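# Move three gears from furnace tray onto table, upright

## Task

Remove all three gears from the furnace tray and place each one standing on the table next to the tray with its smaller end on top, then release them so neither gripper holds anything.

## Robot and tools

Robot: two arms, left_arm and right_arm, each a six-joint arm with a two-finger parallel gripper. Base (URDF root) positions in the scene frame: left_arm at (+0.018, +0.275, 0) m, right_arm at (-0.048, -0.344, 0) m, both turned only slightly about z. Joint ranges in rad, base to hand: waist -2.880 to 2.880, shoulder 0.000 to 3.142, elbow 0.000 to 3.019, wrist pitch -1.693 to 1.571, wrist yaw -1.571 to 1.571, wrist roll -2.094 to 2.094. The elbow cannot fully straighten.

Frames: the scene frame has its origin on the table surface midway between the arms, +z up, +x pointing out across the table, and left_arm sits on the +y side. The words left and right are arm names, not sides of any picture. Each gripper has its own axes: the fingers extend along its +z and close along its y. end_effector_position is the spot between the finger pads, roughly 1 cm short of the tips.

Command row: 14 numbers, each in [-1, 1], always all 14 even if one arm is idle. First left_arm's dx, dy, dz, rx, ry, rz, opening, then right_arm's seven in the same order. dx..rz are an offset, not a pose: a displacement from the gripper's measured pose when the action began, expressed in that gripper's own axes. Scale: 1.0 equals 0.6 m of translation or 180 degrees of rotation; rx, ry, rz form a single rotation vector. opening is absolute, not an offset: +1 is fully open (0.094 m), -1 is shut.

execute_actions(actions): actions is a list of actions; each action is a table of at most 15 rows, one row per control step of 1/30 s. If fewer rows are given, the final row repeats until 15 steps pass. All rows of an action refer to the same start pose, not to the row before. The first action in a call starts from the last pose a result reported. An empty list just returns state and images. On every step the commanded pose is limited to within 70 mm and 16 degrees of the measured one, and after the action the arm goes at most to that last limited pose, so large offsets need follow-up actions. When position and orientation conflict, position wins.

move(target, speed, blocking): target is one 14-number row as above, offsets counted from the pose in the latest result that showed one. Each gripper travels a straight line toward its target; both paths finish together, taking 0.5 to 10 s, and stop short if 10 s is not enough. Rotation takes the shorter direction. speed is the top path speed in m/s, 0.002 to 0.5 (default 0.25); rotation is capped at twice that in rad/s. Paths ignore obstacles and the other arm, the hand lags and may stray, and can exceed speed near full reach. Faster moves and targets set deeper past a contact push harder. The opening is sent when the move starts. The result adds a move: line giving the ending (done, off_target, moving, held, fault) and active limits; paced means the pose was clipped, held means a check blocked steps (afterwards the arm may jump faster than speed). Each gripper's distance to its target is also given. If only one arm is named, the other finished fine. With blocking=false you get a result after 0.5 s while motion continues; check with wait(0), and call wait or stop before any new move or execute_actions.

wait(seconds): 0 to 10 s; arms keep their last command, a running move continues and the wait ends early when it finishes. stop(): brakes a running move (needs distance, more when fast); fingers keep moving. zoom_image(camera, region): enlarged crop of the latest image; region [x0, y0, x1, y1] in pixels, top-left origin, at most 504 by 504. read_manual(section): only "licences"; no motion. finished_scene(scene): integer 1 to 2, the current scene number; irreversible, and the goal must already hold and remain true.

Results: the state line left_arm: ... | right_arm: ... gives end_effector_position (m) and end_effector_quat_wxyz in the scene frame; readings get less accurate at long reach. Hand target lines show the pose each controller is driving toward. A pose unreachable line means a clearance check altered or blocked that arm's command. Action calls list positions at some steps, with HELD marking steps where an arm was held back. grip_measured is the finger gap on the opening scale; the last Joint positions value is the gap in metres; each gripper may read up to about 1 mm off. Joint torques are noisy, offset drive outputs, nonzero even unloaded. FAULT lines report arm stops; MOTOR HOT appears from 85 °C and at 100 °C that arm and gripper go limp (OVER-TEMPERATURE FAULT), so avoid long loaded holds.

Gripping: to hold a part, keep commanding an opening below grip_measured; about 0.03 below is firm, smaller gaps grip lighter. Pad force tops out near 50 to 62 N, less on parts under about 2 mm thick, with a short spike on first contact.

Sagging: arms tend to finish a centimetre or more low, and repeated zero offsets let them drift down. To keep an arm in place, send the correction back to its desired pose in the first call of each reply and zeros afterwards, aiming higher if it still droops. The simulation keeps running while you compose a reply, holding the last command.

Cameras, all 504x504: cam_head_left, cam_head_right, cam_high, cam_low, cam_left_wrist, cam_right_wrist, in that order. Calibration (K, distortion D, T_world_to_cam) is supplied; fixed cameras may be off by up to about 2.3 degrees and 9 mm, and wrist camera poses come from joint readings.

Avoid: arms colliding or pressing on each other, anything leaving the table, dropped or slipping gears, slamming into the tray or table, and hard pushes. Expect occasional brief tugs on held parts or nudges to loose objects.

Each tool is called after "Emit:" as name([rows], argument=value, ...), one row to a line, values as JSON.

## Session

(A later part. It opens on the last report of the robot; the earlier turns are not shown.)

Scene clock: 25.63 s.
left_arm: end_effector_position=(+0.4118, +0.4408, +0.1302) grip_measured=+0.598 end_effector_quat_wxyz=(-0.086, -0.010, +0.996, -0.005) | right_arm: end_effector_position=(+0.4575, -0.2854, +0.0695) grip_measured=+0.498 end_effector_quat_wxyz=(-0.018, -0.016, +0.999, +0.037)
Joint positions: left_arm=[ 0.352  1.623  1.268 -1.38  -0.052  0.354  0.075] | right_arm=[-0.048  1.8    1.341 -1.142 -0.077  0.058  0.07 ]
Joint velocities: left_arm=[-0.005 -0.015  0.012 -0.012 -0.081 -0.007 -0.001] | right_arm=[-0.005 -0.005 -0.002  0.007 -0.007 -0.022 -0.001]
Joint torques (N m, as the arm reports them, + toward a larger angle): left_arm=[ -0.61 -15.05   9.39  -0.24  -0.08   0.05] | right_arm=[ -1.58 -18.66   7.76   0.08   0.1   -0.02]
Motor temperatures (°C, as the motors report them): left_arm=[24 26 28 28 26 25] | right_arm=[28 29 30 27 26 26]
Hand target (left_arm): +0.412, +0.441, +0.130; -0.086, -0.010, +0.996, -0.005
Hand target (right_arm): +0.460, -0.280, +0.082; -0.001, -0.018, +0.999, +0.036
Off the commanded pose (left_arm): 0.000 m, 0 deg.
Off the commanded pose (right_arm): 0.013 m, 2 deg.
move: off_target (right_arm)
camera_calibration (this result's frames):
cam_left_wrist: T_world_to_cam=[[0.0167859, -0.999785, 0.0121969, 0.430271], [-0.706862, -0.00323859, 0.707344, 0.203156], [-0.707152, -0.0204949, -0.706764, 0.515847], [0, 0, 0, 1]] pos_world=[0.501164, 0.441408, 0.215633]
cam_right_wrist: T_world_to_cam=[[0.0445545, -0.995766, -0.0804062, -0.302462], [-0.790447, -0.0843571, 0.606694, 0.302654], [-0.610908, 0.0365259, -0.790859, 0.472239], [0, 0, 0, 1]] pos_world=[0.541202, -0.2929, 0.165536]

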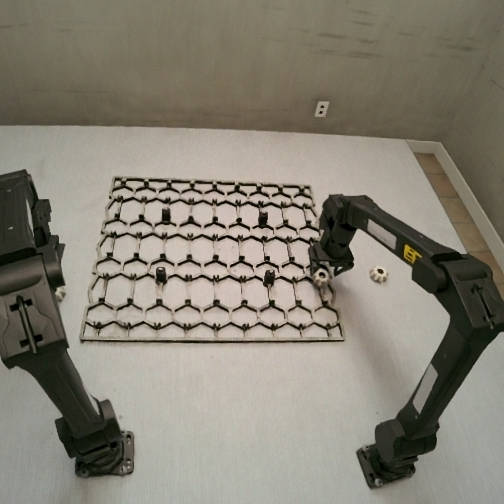

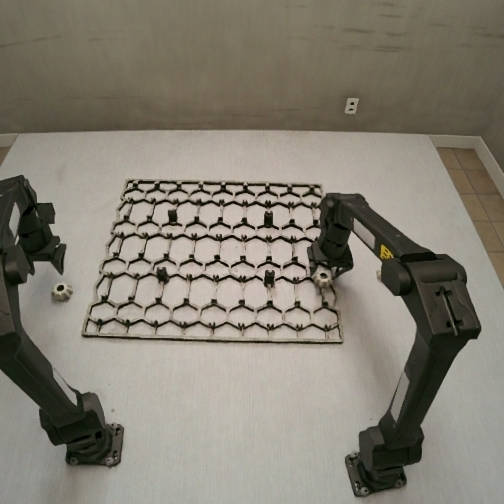

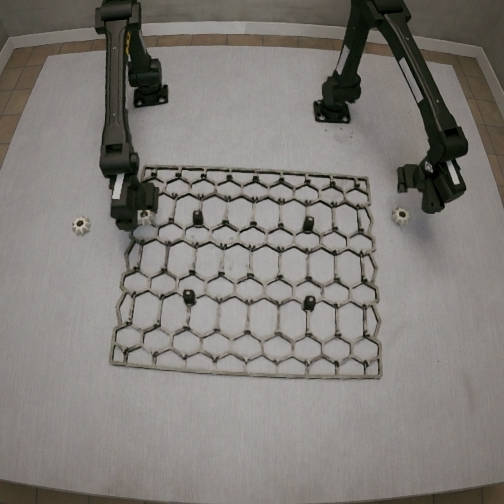

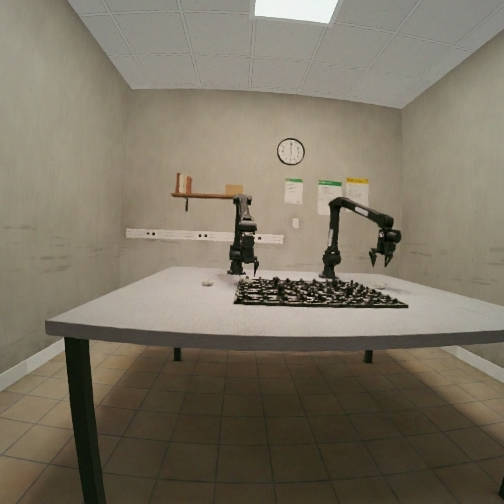

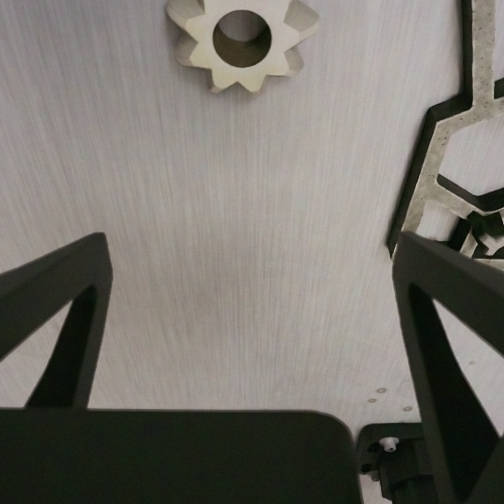

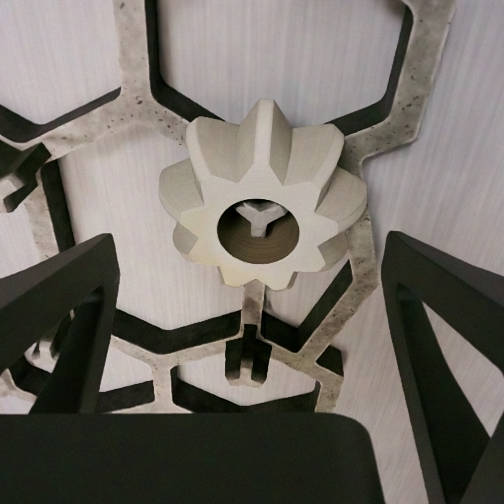

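Emit:
move(target=[0,0,0,0,0,0,0.6,0,-0.004,0.06,0,0,0,0.5], speed=0.08)

Emit:
move(target=[0,0,0,0,0,0,0.6,0,0,0,0,0,0,-0.3])

Emit:
move(target=[0,0,0,0,0,0,0.6,0,0,-0.25,0,0,0,-0.3], speed=0.12)

Scene clock: 26.63 s.
left_arm: end_effector_position=(+0.4118, +0.4408, +0.1302) grip_measured=+0.598 end_effector_quat_wxyz=(-0.086, -0.010, +0.996, -0.005) | right_arm: end_effector_position=(+0.4569, -0.2855, +0.0399) grip_measured=+0.498 end_effector_quat_wxyz=(-0.015, -0.016, +0.999, +0.038)
Joint positions: left_arm=[ 0.352  1.623  1.268 -1.38  -0.052  0.354  0.075] | right_arm=[-0.048  1.832  1.3   -1.064 -0.077  0.058  0.07 ]
Joint velocities: left_arm=[ 0.005 -0.005  0.007  0.002  0.022  0.007 -0.001] | right_arm=[-0.005 -0.005 -0.022  0.002 -0.007  0.022 -0.001]
Joint torques (N m, as the arm reports them, + toward a larger angle): left_arm=[ -0.9  -15.23   9.37  -0.18  -0.08   0.06] | right_arm=[ -1.42 -14.58   7.37   0.5    0.    -0.11]
Motor temperatures (°C, as the motors report them): left_arm=[24 26 28 28 26 25] | right_arm=[28 29 30 27 26 26]
Hand target (left_arm): +0.412, +0.441, +0.130; -0.086, -0.010, +0.996, -0.005
Hand target (right_arm): +0.456, -0.285, +0.033; -0.018, -0.016, +0.999, +0.037
Off the commanded pose (left_arm): 0.000 m, 0 deg.
Off the commanded pose (right_arm): 0.007 m, 0 deg.
move: done
camera_calibration (this result's frames):
cam_left_wrist: T_world_to_cam=[[0.0167859, -0.999785, 0.0121969, 0.430271], [-0.706862, -0.00323859, 0.707344, 0.203156], [-0.707152, -0.0204949, -0.706764, 0.515847], [0, 0, 0, 1]] pos_world=[0.501164, 0.441408, 0.215633]
cam_right_wrist: T_world_to_cam=[[0.0450135, -0.995724, -0.0806694, -0.305055], [-0.793891, -0.0846718, 0.602136, 0.321801], [-0.606391, 0.0369385, -0.794308, 0.446689], [0, 0, 0, 1]] pos_world=[0.540075, -0.293003, 0.136433]

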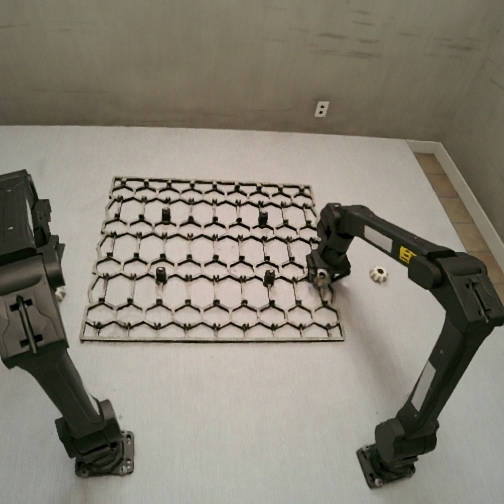

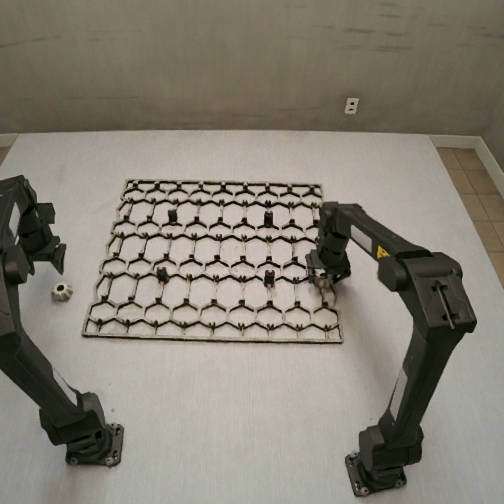

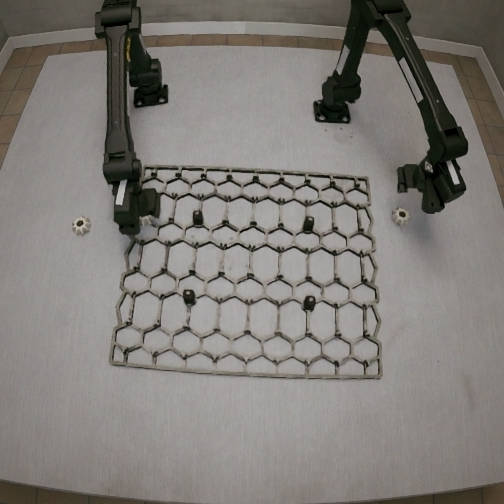

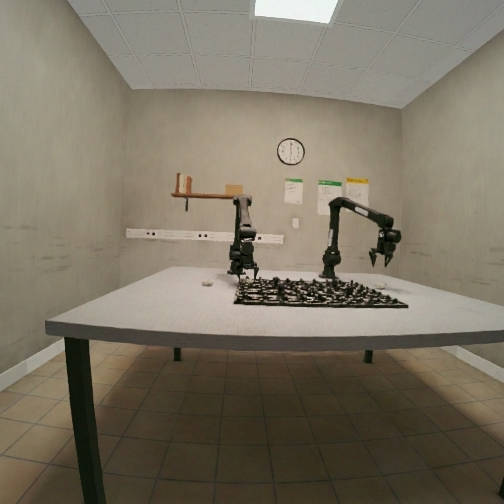

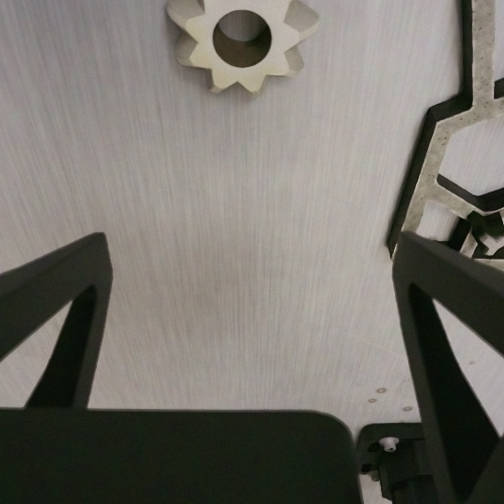

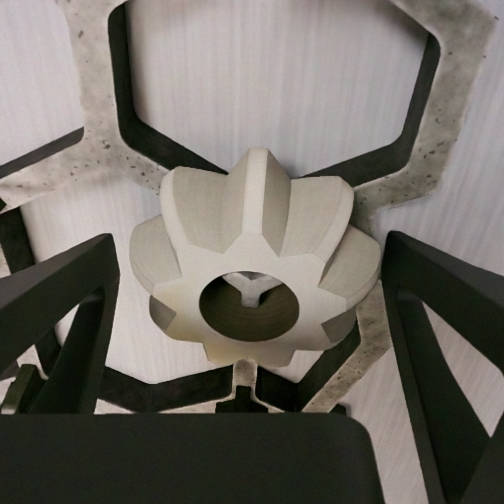

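Scene clock: 27.13 s.
left_arm: end_effector_position=(+0.4118, +0.4408, +0.1302) grip_measured=+0.598 end_effector_quat_wxyz=(-0.086, -0.010, +0.996, -0.005) | right_arm: end_effector_position=(+0.4570, -0.2856, +0.0399) grip_measured=+0.214 end_effector_quat_wxyz=(-0.015, -0.016, +0.999, +0.037)
Joint positions: left_arm=[ 0.352  1.623  1.268 -1.38  -0.052  0.354  0.075] | right_arm=[-0.048  1.832  1.3   -1.064 -0.076  0.058  0.057]
Joint velocities: left_arm=[ 0.005 -0.015 -0.002 -0.017  0.022  0.007  0.   ] | right_arm=[-0.005 -0.005 -0.002  0.002 -0.037  0.022  0.001]
Joint torques (N m, as the arm reports them, + toward a larger angle): left_arm=[ -0.04 -15.31   9.39  -0.3   -0.1    0.06] | right_arm=[ -2.91 -15.34   7.53  -0.03  -0.06  -0.14]
Motor temperatures (°C, as the motors report them): left_arm=[24 26 28 28 26 25] | right_arm=[28 29 30 27 26 26]
Hand target (left_arm): +0.412, +0.441, +0.130; -0.086, -0.010, +0.996, -0.005
Hand target (right_arm): +0.457, -0.285, +0.040; -0.015, -0.016, +0.999, +0.038
Off the commanded pose (left_arm): 0.000 m, 0 deg.
Off the commanded pose (right_arm): 0.000 m, 0 deg.
move: done
camera_calibration (this result's frames):
cam_left_wrist: T_world_to_cam=[[0.0167859, -0.999785, 0.0121969, 0.430271], [-0.706862, -0.00323859, 0.707344, 0.203156], [-0.707152, -0.0204949, -0.706764, 0.515847], [0, 0, 0, 1]] pos_world=[0.501164, 0.441408, 0.215633]
cam_right_wrist: T_world_to_cam=[[0.0450379, -0.995784, -0.0799099, -0.305244], [-0.793931, -0.0842294, 0.602145, 0.321949], [-0.606337, 0.0363237, -0.794378, 0.446496], [0, 0, 0, 1]] pos_world=[0.54008, -0.293058, 0.136434]

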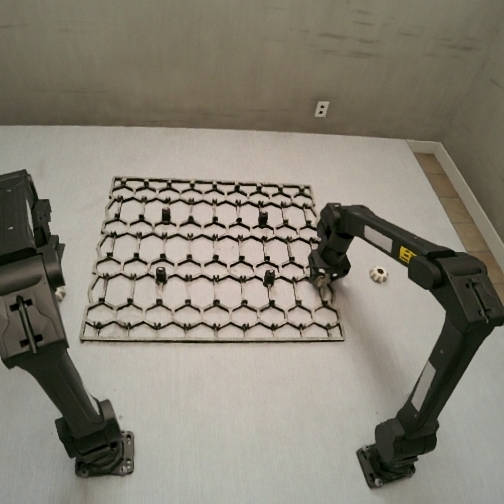

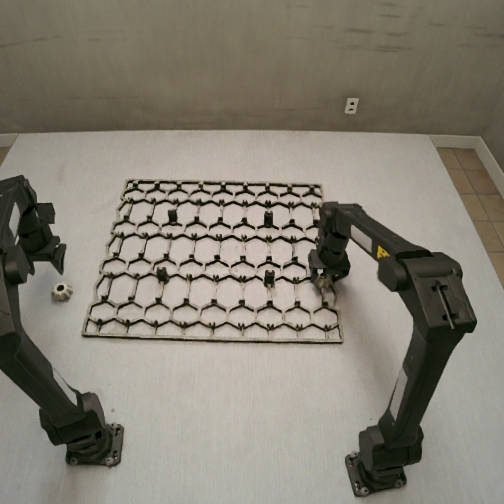

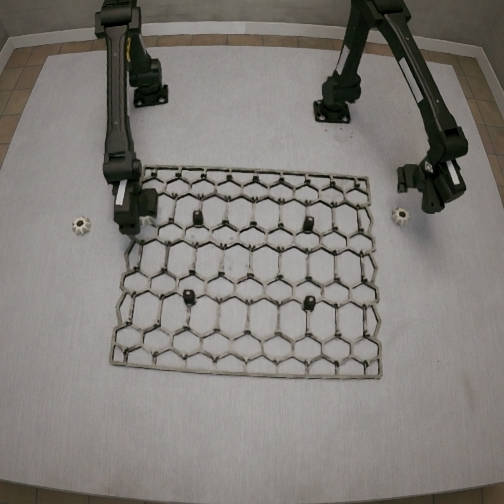

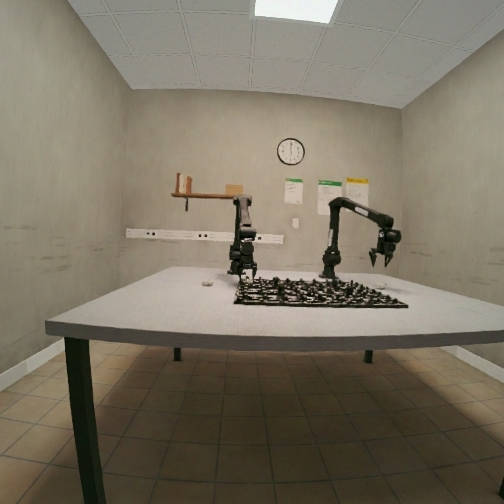

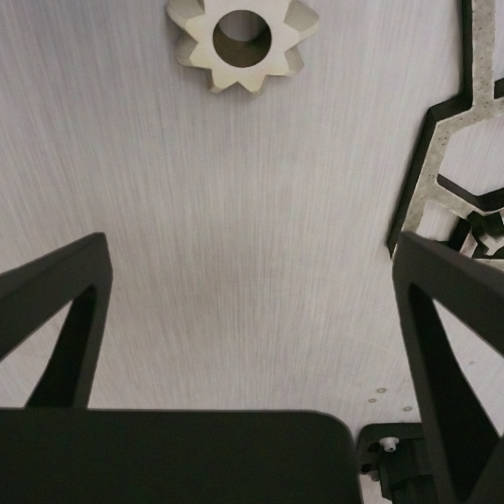

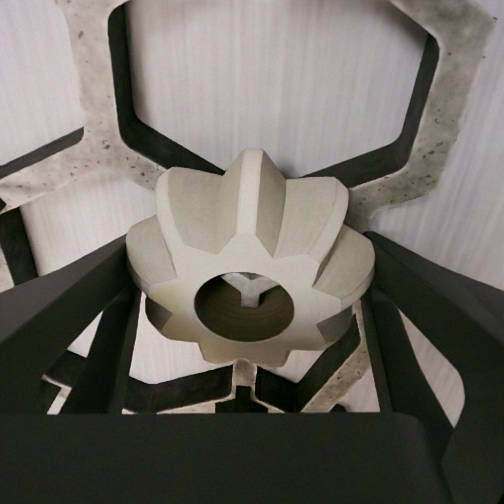

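Scene clock: 28.77 s.
left_arm: end_effector_position=(+0.4118, +0.4408, +0.1302) grip_measured=+0.598 end_effector_quat_wxyz=(-0.086, -0.010, +0.996, -0.005) | right_arm: end_effector_position=(+0.4394, -0.2910, +0.1423) grip_measured=+0.214 end_effector_quat_wxyz=(-0.068, -0.017, +0.997, +0.033)
Joint positions: left_arm=[ 0.352  1.623  1.268 -1.38  -0.052  0.354  0.075] | right_arm=[-0.055  1.748  1.468 -1.422 -0.074  0.044  0.057]
Joint velocities: left_arm=[ 0.005 -0.005  0.012 -0.002 -0.037 -0.095 -0.   ] | right_arm=[-0.005 -0.015 -0.007  0.002 -0.037 -0.007 -0.002]
Joint torques (N m, as the arm reports them, + toward a larger angle): left_arm=[ -0.25 -15.83   9.45  -0.01  -0.11   0.03] | right_arm=[ -4.56 -19.05  14.2   -1.     0.05  -0.2 ]
Motor temperatures (°C, as the motors report them): left_arm=[24 26 28 28 26 25] | right_arm=[28 29 30 27 26 26]
Hand target (left_arm): +0.412, +0.441, +0.130; -0.086, -0.010, +0.996, -0.005
Hand target (right_arm): +0.458, -0.298, +0.189; -0.015, -0.016, +0.999, +0.036
Off the commanded pose (left_arm): 0.000 m, 0 deg.
Off the commanded pose (right_arm): 0.052 m, 6 deg.
move: off_target (right_arm); limits=paced
camera_calibration (this result's frames):
cam_left_wrist: T_world_to_cam=[[0.0167859, -0.999785, 0.0121969, 0.430271], [-0.706862, -0.00323859, 0.707344, 0.203156], [-0.707152, -0.0204949, -0.706764, 0.515847], [0, 0, 0, 1]] pos_world=[0.501164, 0.441408, 0.215633]
cam_right_wrist: T_world_to_cam=[[0.0438495, -0.996283, -0.0741409, -0.302065], [-0.72538, -0.0827796, 0.683353, 0.204635], [-0.686951, 0.0238156, -0.726314, 0.539548], [0, 0, 0, 1]] pos_world=[0.532327, -0.296852, 0.229648]

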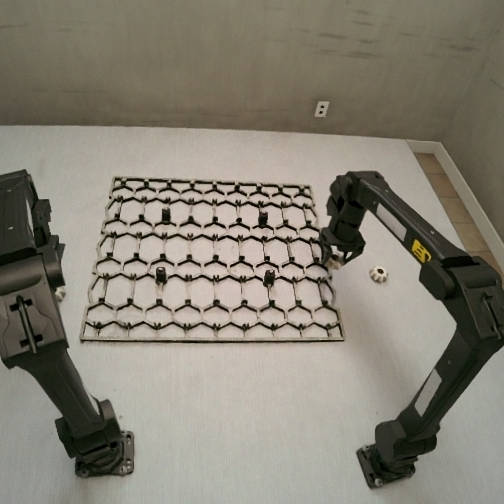

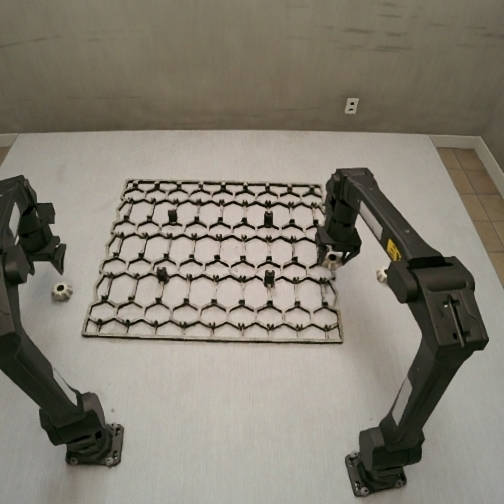

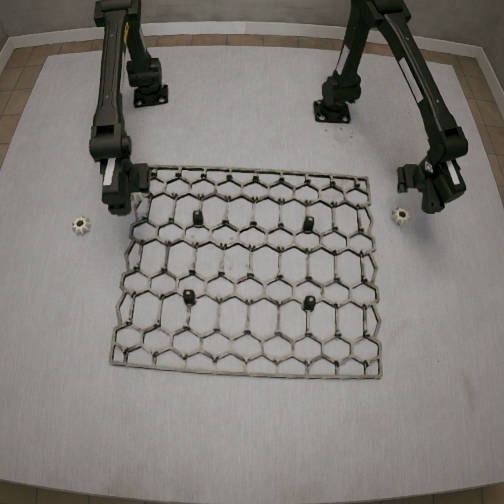

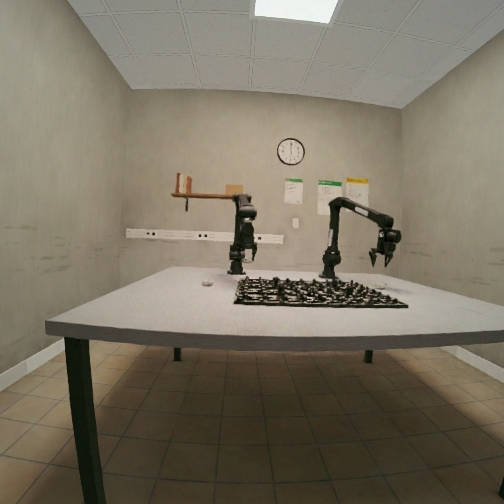

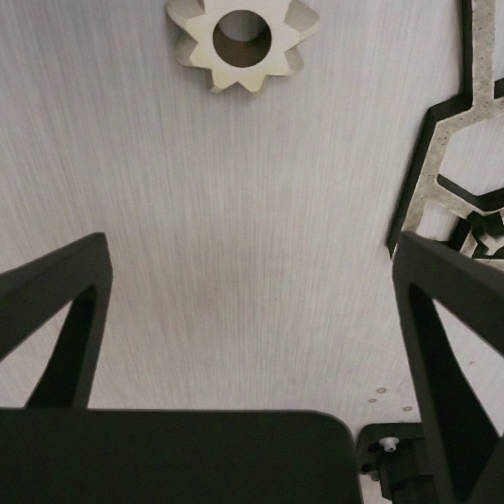

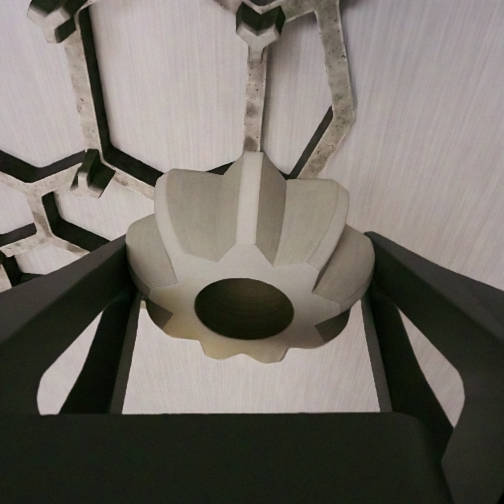

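Emit:
move(target=[0,0,0,0,0,0,0.6,0.115,-0.315,-0.03,0,-0.035,0,-0.3], speed=0.25)

Scene clock: 30.27 s.
left_arm: end_effector_position=(+0.4118, +0.4408, +0.1302) grip_measured=+0.598 end_effector_quat_wxyz=(-0.086, -0.010, +0.996, -0.005) | right_arm: end_effector_position=(+0.3761, -0.4860, +0.1373) grip_measured=+0.214 end_effector_quat_wxyz=(-0.040, -0.007, +0.998, +0.036)
Joint positions: left_arm=[ 0.352  1.623  1.268 -1.38  -0.052  0.354  0.075] | right_arm=[-0.476  1.625  1.297 -1.343 -0.041 -0.352  0.057]
Joint velocities: left_arm=[-0.005 -0.005  0.002 -0.002 -0.095 -0.051 -0.   ] | right_arm=[-0.005  0.005  0.002 -0.022  0.037 -0.022 -0.001]
Joint torques (N m, as the arm reports them, + toward a larger angle): left_arm=[ -0.61 -15.13   9.45  -0.24  -0.12   0.01] | right_arm=[ -3.03 -17.82   8.54   0.2   -0.09  -0.14]
Motor temperatures (°C, as the motors report them): left_arm=[24 26 28 28 26 25] | right_arm=[28 29 30 27 26 26]
Hand target (left_arm): +0.412, +0.441, +0.130; -0.086, -0.010, +0.996, -0.005
Hand target (right_arm): +0.378, -0.484, +0.156; -0.015, -0.015, +0.999, +0.030
Off the commanded pose (left_arm): 0.000 m, 0 deg.
Off the commanded pose (right_arm): 0.020 m, 3 deg.
move: off_target (right_arm)
camera_calibration (this result's frames):
cam_left_wrist: T_world_to_cam=[[0.0167859, -0.999785, 0.0121969, 0.430271], [-0.706862, -0.00323859, 0.707344, 0.203156], [-0.707152, -0.0204949, -0.706764, 0.515847], [0, 0, 0, 1]] pos_world=[0.501164, 0.441408, 0.215633]
cam_right_wrist: T_world_to_cam=[[0.0239114, -0.996578, -0.0791231, -0.485893], [-0.763457, -0.0692997, 0.64213, 0.172575], [-0.645416, 0.0450529, -0.762502, 0.496695], [0, 0, 0, 1]] pos_world=[0.463947, -0.494648, 0.22947]

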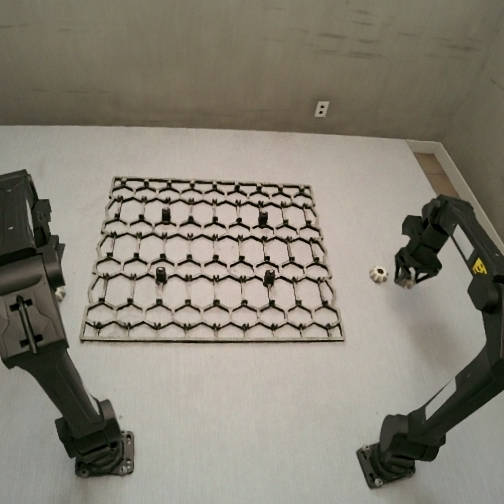

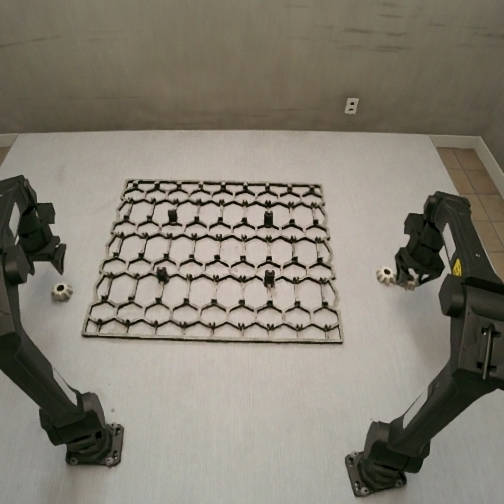

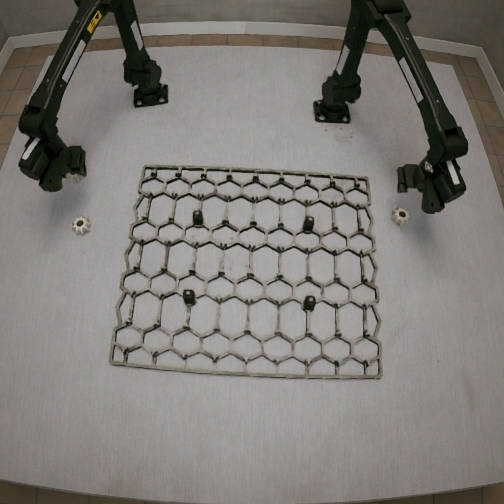

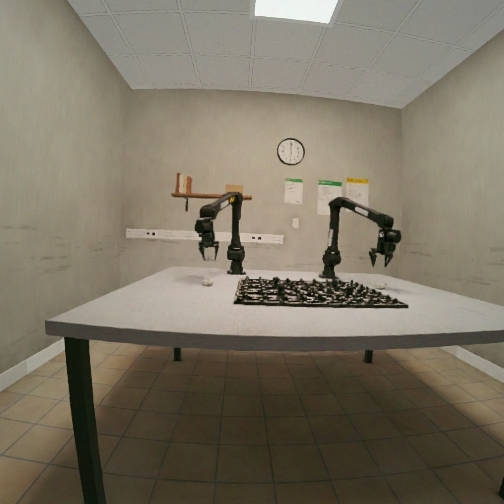

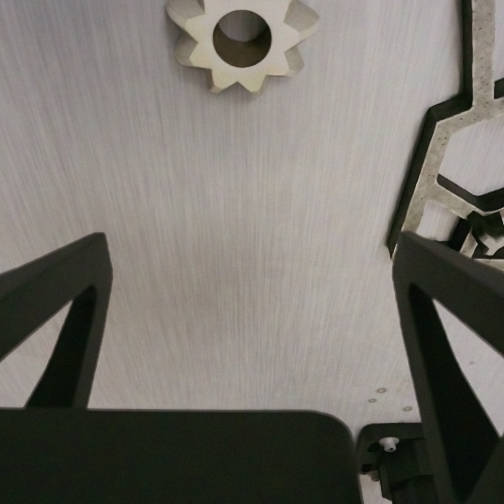

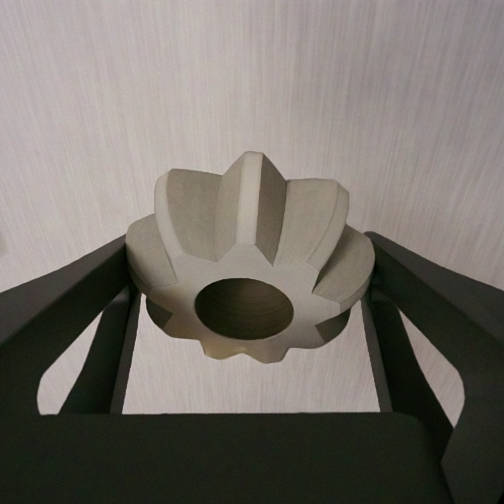

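Emit:
move(target=[0,0,0,0,0,0,0.6,0,0,0.18,0,0,0,-0.3], speed=0.1)

Emit:
move(target=[0,0,0,0,0,0,0.6,0,0,0,0,0,0,0.6])

Emit:
move(target=[0,0,0,0,0,0,0.6,0,0,-0.2,0,0,0,0.6], speed=0.2)

Scene clock: 31.90 s.
left_arm: end_effector_position=(+0.4118, +0.4408, +0.1302) grip_measured=+0.598 end_effector_quat_wxyz=(-0.086, -0.010, +0.996, -0.005) | right_arm: end_effector_position=(+0.3627, -0.4813, +0.0263) grip_measured=+0.214 end_effector_quat_wxyz=(-0.047, -0.005, +0.998, +0.039)
Joint positions: left_arm=[ 0.352  1.623  1.268 -1.38  -0.052  0.354  0.075] | right_arm=[-0.476  1.735  1.113 -1.064 -0.041 -0.35   0.057]
Joint velocities: left_arm=[ 0.005 -0.005 -0.022  0.002 -0.007  0.066  0.001] | right_arm=[-0.015 -0.015 -0.002 -0.022  0.081 -0.066  0.001]
Joint torques (N m, as the arm reports them, + toward a larger angle): left_arm=[ -0.64 -15.62   9.31  -0.19  -0.11  -0.01] | right_arm=[ -1.54 -13.54   7.44   0.13  -0.06   0.02]
Motor temperatures (°C, as the motors report them): left_arm=[24 26 28 28 26 25] | right_arm=[28 29 30 27 26 26]
Hand target (left_arm): +0.412, +0.441, +0.130; -0.086, -0.010, +0.996, -0.005
Hand target (right_arm): +0.368, -0.478, +0.030; -0.040, -0.006, +0.998, +0.037
Off the commanded pose (left_arm): 0.000 m, 0 deg.
Off the commanded pose (right_arm): 0.007 m, 1 deg.
move: done
camera_calibration (this result's frames):
cam_left_wrist: T_world_to_cam=[[0.0167859, -0.999785, 0.0121969, 0.430271], [-0.706862, -0.00323859, 0.707344, 0.203156], [-0.707152, -0.0204949, -0.706764, 0.515847], [0, 0, 0, 1]] pos_world=[0.501164, 0.441408, 0.215633]
cam_right_wrist: T_world_to_cam=[[0.0204858, -0.996244, -0.0841381, -0.488109], [-0.754416, -0.0706274, 0.652586, 0.229672], [-0.656077, 0.0501064, -0.753029, 0.409219], [0, 0, 0, 1]] pos_world=[0.451746, -0.490559, 0.117205]

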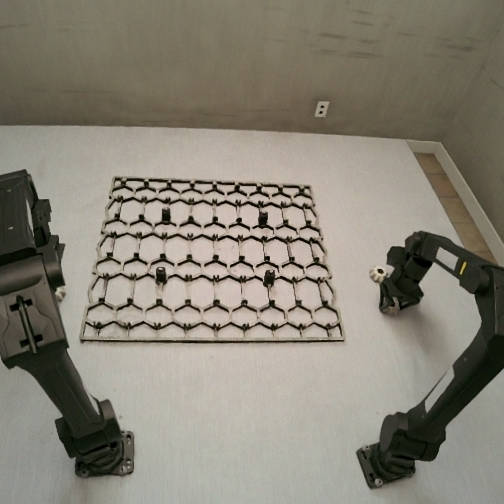

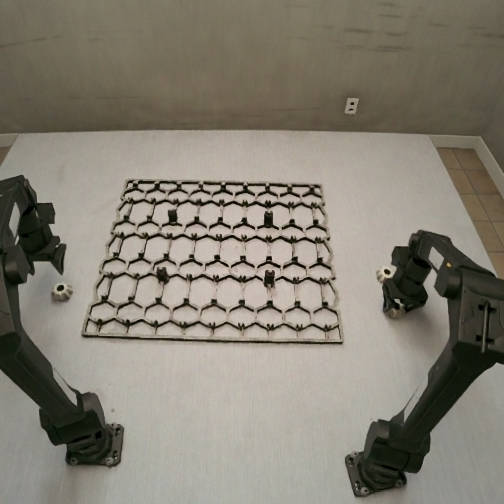

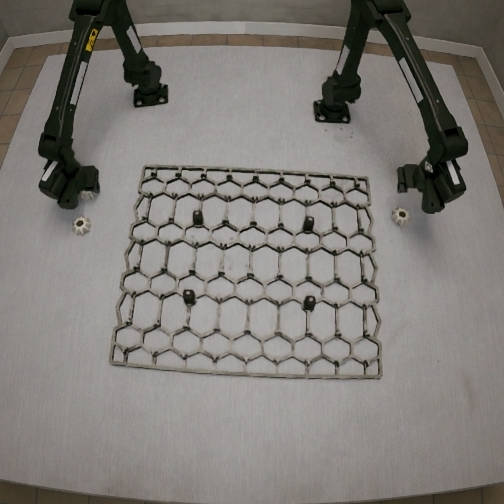

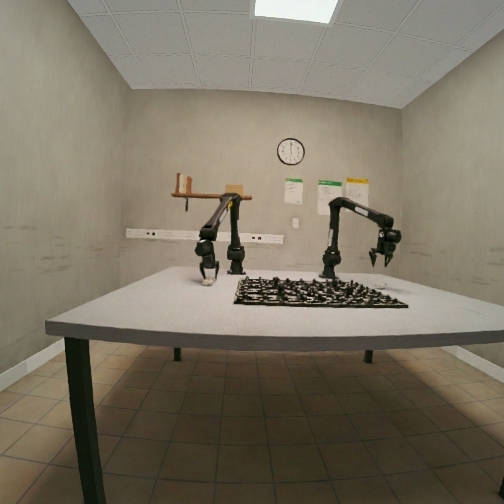

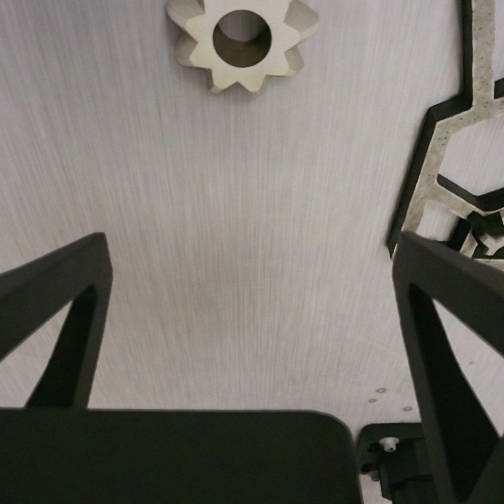

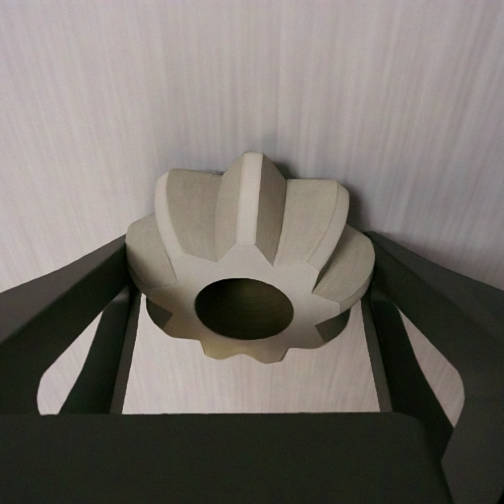

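Scene clock: 32.40 s.
left_arm: end_effector_position=(+0.4118, +0.4408, +0.1302) grip_measured=+0.598 end_effector_quat_wxyz=(-0.086, -0.010, +0.996, -0.005) | right_arm: end_effector_position=(+0.3627, -0.4813, +0.0263) grip_measured=+0.599 end_effector_quat_wxyz=(-0.047, -0.005, +0.998, +0.039)
Joint positions: left_arm=[ 0.352  1.623  1.268 -1.38  -0.052  0.354  0.075] | right_arm=[-0.476  1.735  1.113 -1.064 -0.041 -0.35   0.075]
Joint velocities: left_arm=[-0.005 -0.005  0.017 -0.007  0.037 -0.037  0.   ] | right_arm=[-0.015 -0.015  0.012 -0.002 -0.022  0.095 -0.   ]
Joint torques (N m, as the arm reports them, + toward a larger angle): left_arm=[ -0.69 -14.64   9.37  -0.21  -0.1    0.06] | right_arm=[ -2.88 -13.71   6.95  -0.3   -0.04  -0.11]
Motor temperatures (°C, as the motors report them): left_arm=[24 26 28 28 26 25] | right_arm=[28 29 30 27 26 26]
Hand target (left_arm): +0.412, +0.441, +0.130; -0.086, -0.010, +0.996, -0.005
Hand target (right_arm): +0.363, -0.481, +0.026; -0.047, -0.005, +0.998, +0.039
Off the commanded pose (left_arm): 0.000 m, 0 deg.
Off the commanded pose (right_arm): 0.000 m, 0 deg.
move: done
camera_calibration (this result's frames):
cam_left_wrist: T_world_to_cam=[[0.0167859, -0.999785, 0.0121969, 0.430271], [-0.706862, -0.00323859, 0.707344, 0.203156], [-0.707152, -0.0204949, -0.706764, 0.515847], [0, 0, 0, 1]] pos_world=[0.501164, 0.441408, 0.215633]
cam_right_wrist: T_world_to_cam=[[0.0204858, -0.996244, -0.0841381, -0.488109], [-0.754416, -0.0706274, 0.652586, 0.229672], [-0.656077, 0.0501064, -0.753029, 0.409219], [0, 0, 0, 1]] pos_world=[0.451746, -0.490559, 0.117205]

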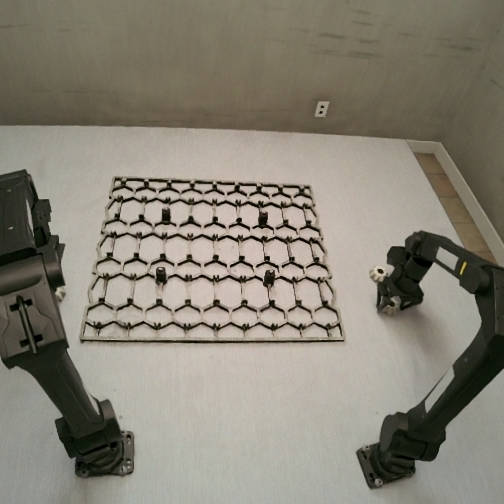

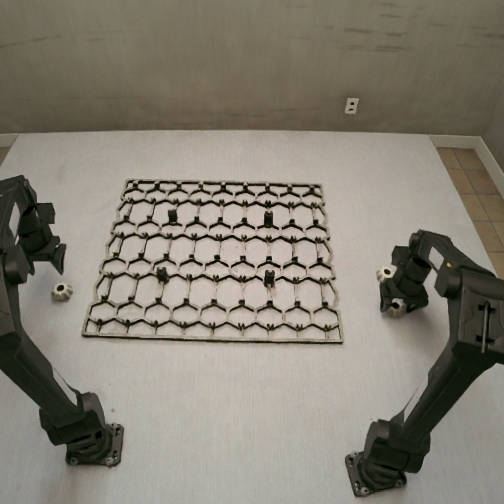

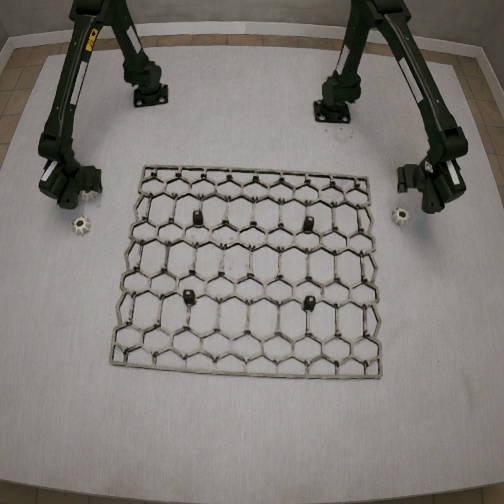

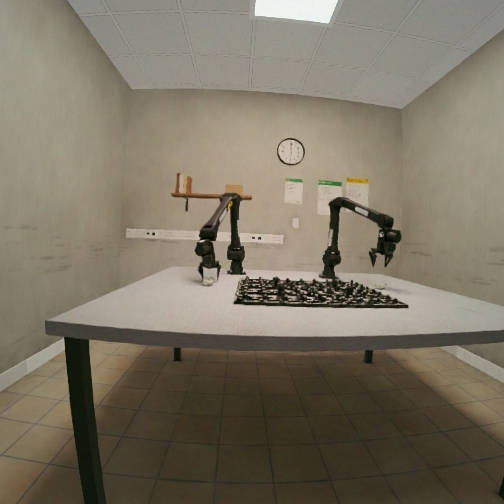

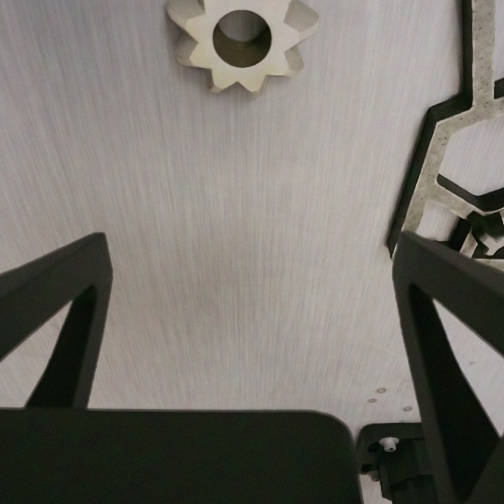

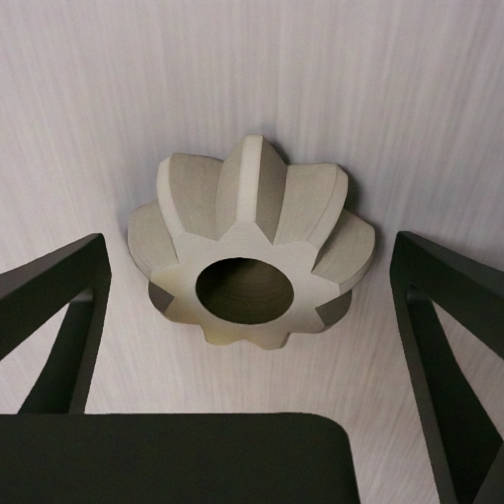

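Scene clock: 33.43 s.
left_arm: end_effector_position=(+0.4118, +0.4408, +0.1302) grip_measured=+0.598 end_effector_quat_wxyz=(-0.086, -0.010, +0.996, -0.005) | right_arm: end_effector_position=(+0.3612, -0.4808, +0.1255) grip_measured=+0.599 end_effector_quat_wxyz=(-0.071, -0.006, +0.996, +0.047)
Joint positions: left_arm=[ 0.352  1.623  1.268 -1.38  -0.052  0.354  0.075] | right_arm=[-0.476  1.637  1.273 -1.372 -0.041 -0.352  0.075]
Joint velocities: left_arm=[-0.005  0.015  0.022 -0.007  0.007 -0.022 -0.001] | right_arm=[ 0.005 -0.005 -0.002 -0.002 -0.081  0.022 -0.001]
Joint torques (N m, as the arm reports them, + toward a larger angle): left_arm=[ -0.64 -15.29   9.26  -0.16  -0.1    0.04] | right_arm=[ -4.53 -14.66  12.17  -0.87   0.04  -0.2 ]
Motor temperatures (°C, as the motors report them): left_arm=[24 26 28 28 26 25] | right_arm=[28 29 30 27 26 26]
Hand target (left_arm): +0.412, +0.441, +0.130; -0.086, -0.010, +0.996, -0.005
Hand target (right_arm): +0.373, -0.491, +0.146; -0.048, -0.005, +0.998, +0.038
Off the commanded pose (left_arm): 0.000 m, 0 deg.
Off the commanded pose (right_arm): 0.026 m, 3 deg.
move: off_target (right_arm)
camera_calibration (this result's frames):
cam_left_wrist: T_world_to_cam=[[0.0167859, -0.999785, 0.0121969, 0.430271], [-0.706862, -0.00323859, 0.707344, 0.203156], [-0.707152, -0.0204949, -0.706764, 0.515847], [0, 0, 0, 1]] pos_world=[0.501164, 0.441408, 0.215633]
cam_right_wrist: T_world_to_cam=[[0.0184469, -0.994664, -0.101505, -0.47556], [-0.723293, -0.0833679, 0.68549, 0.142376], [-0.690295, 0.0607725, -0.720971, 0.496463], [0, 0, 0, 1]] pos_world=[0.454458, -0.491324, 0.212067]

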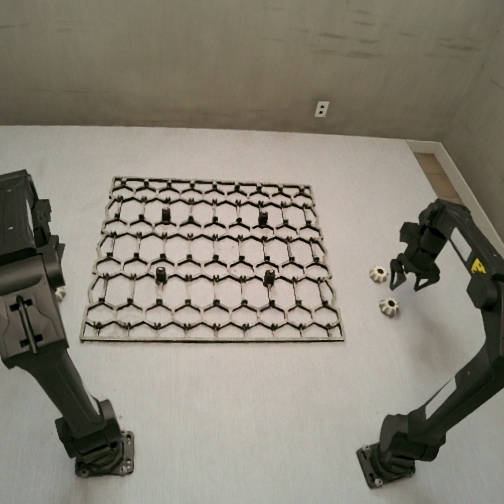

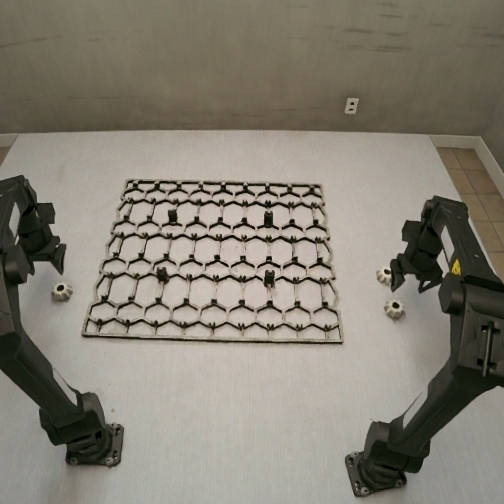

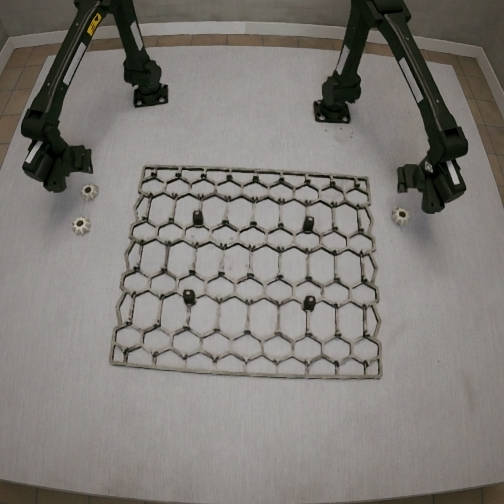

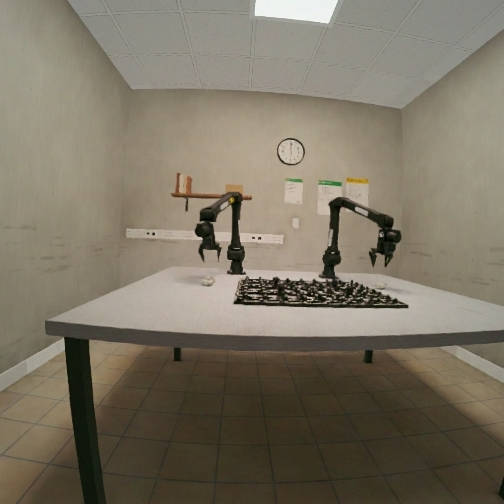

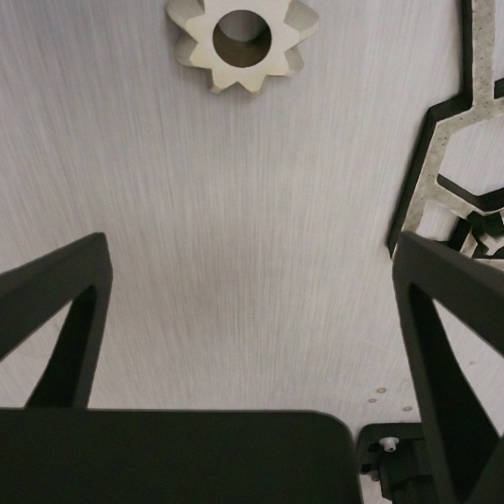

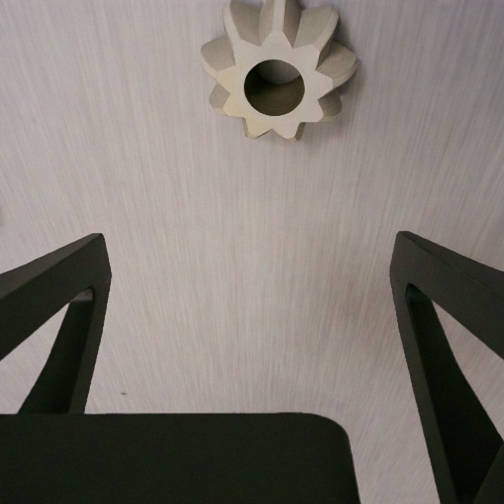

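Emit:
finished_scene(scene=1)

The scene is finished: the task was done.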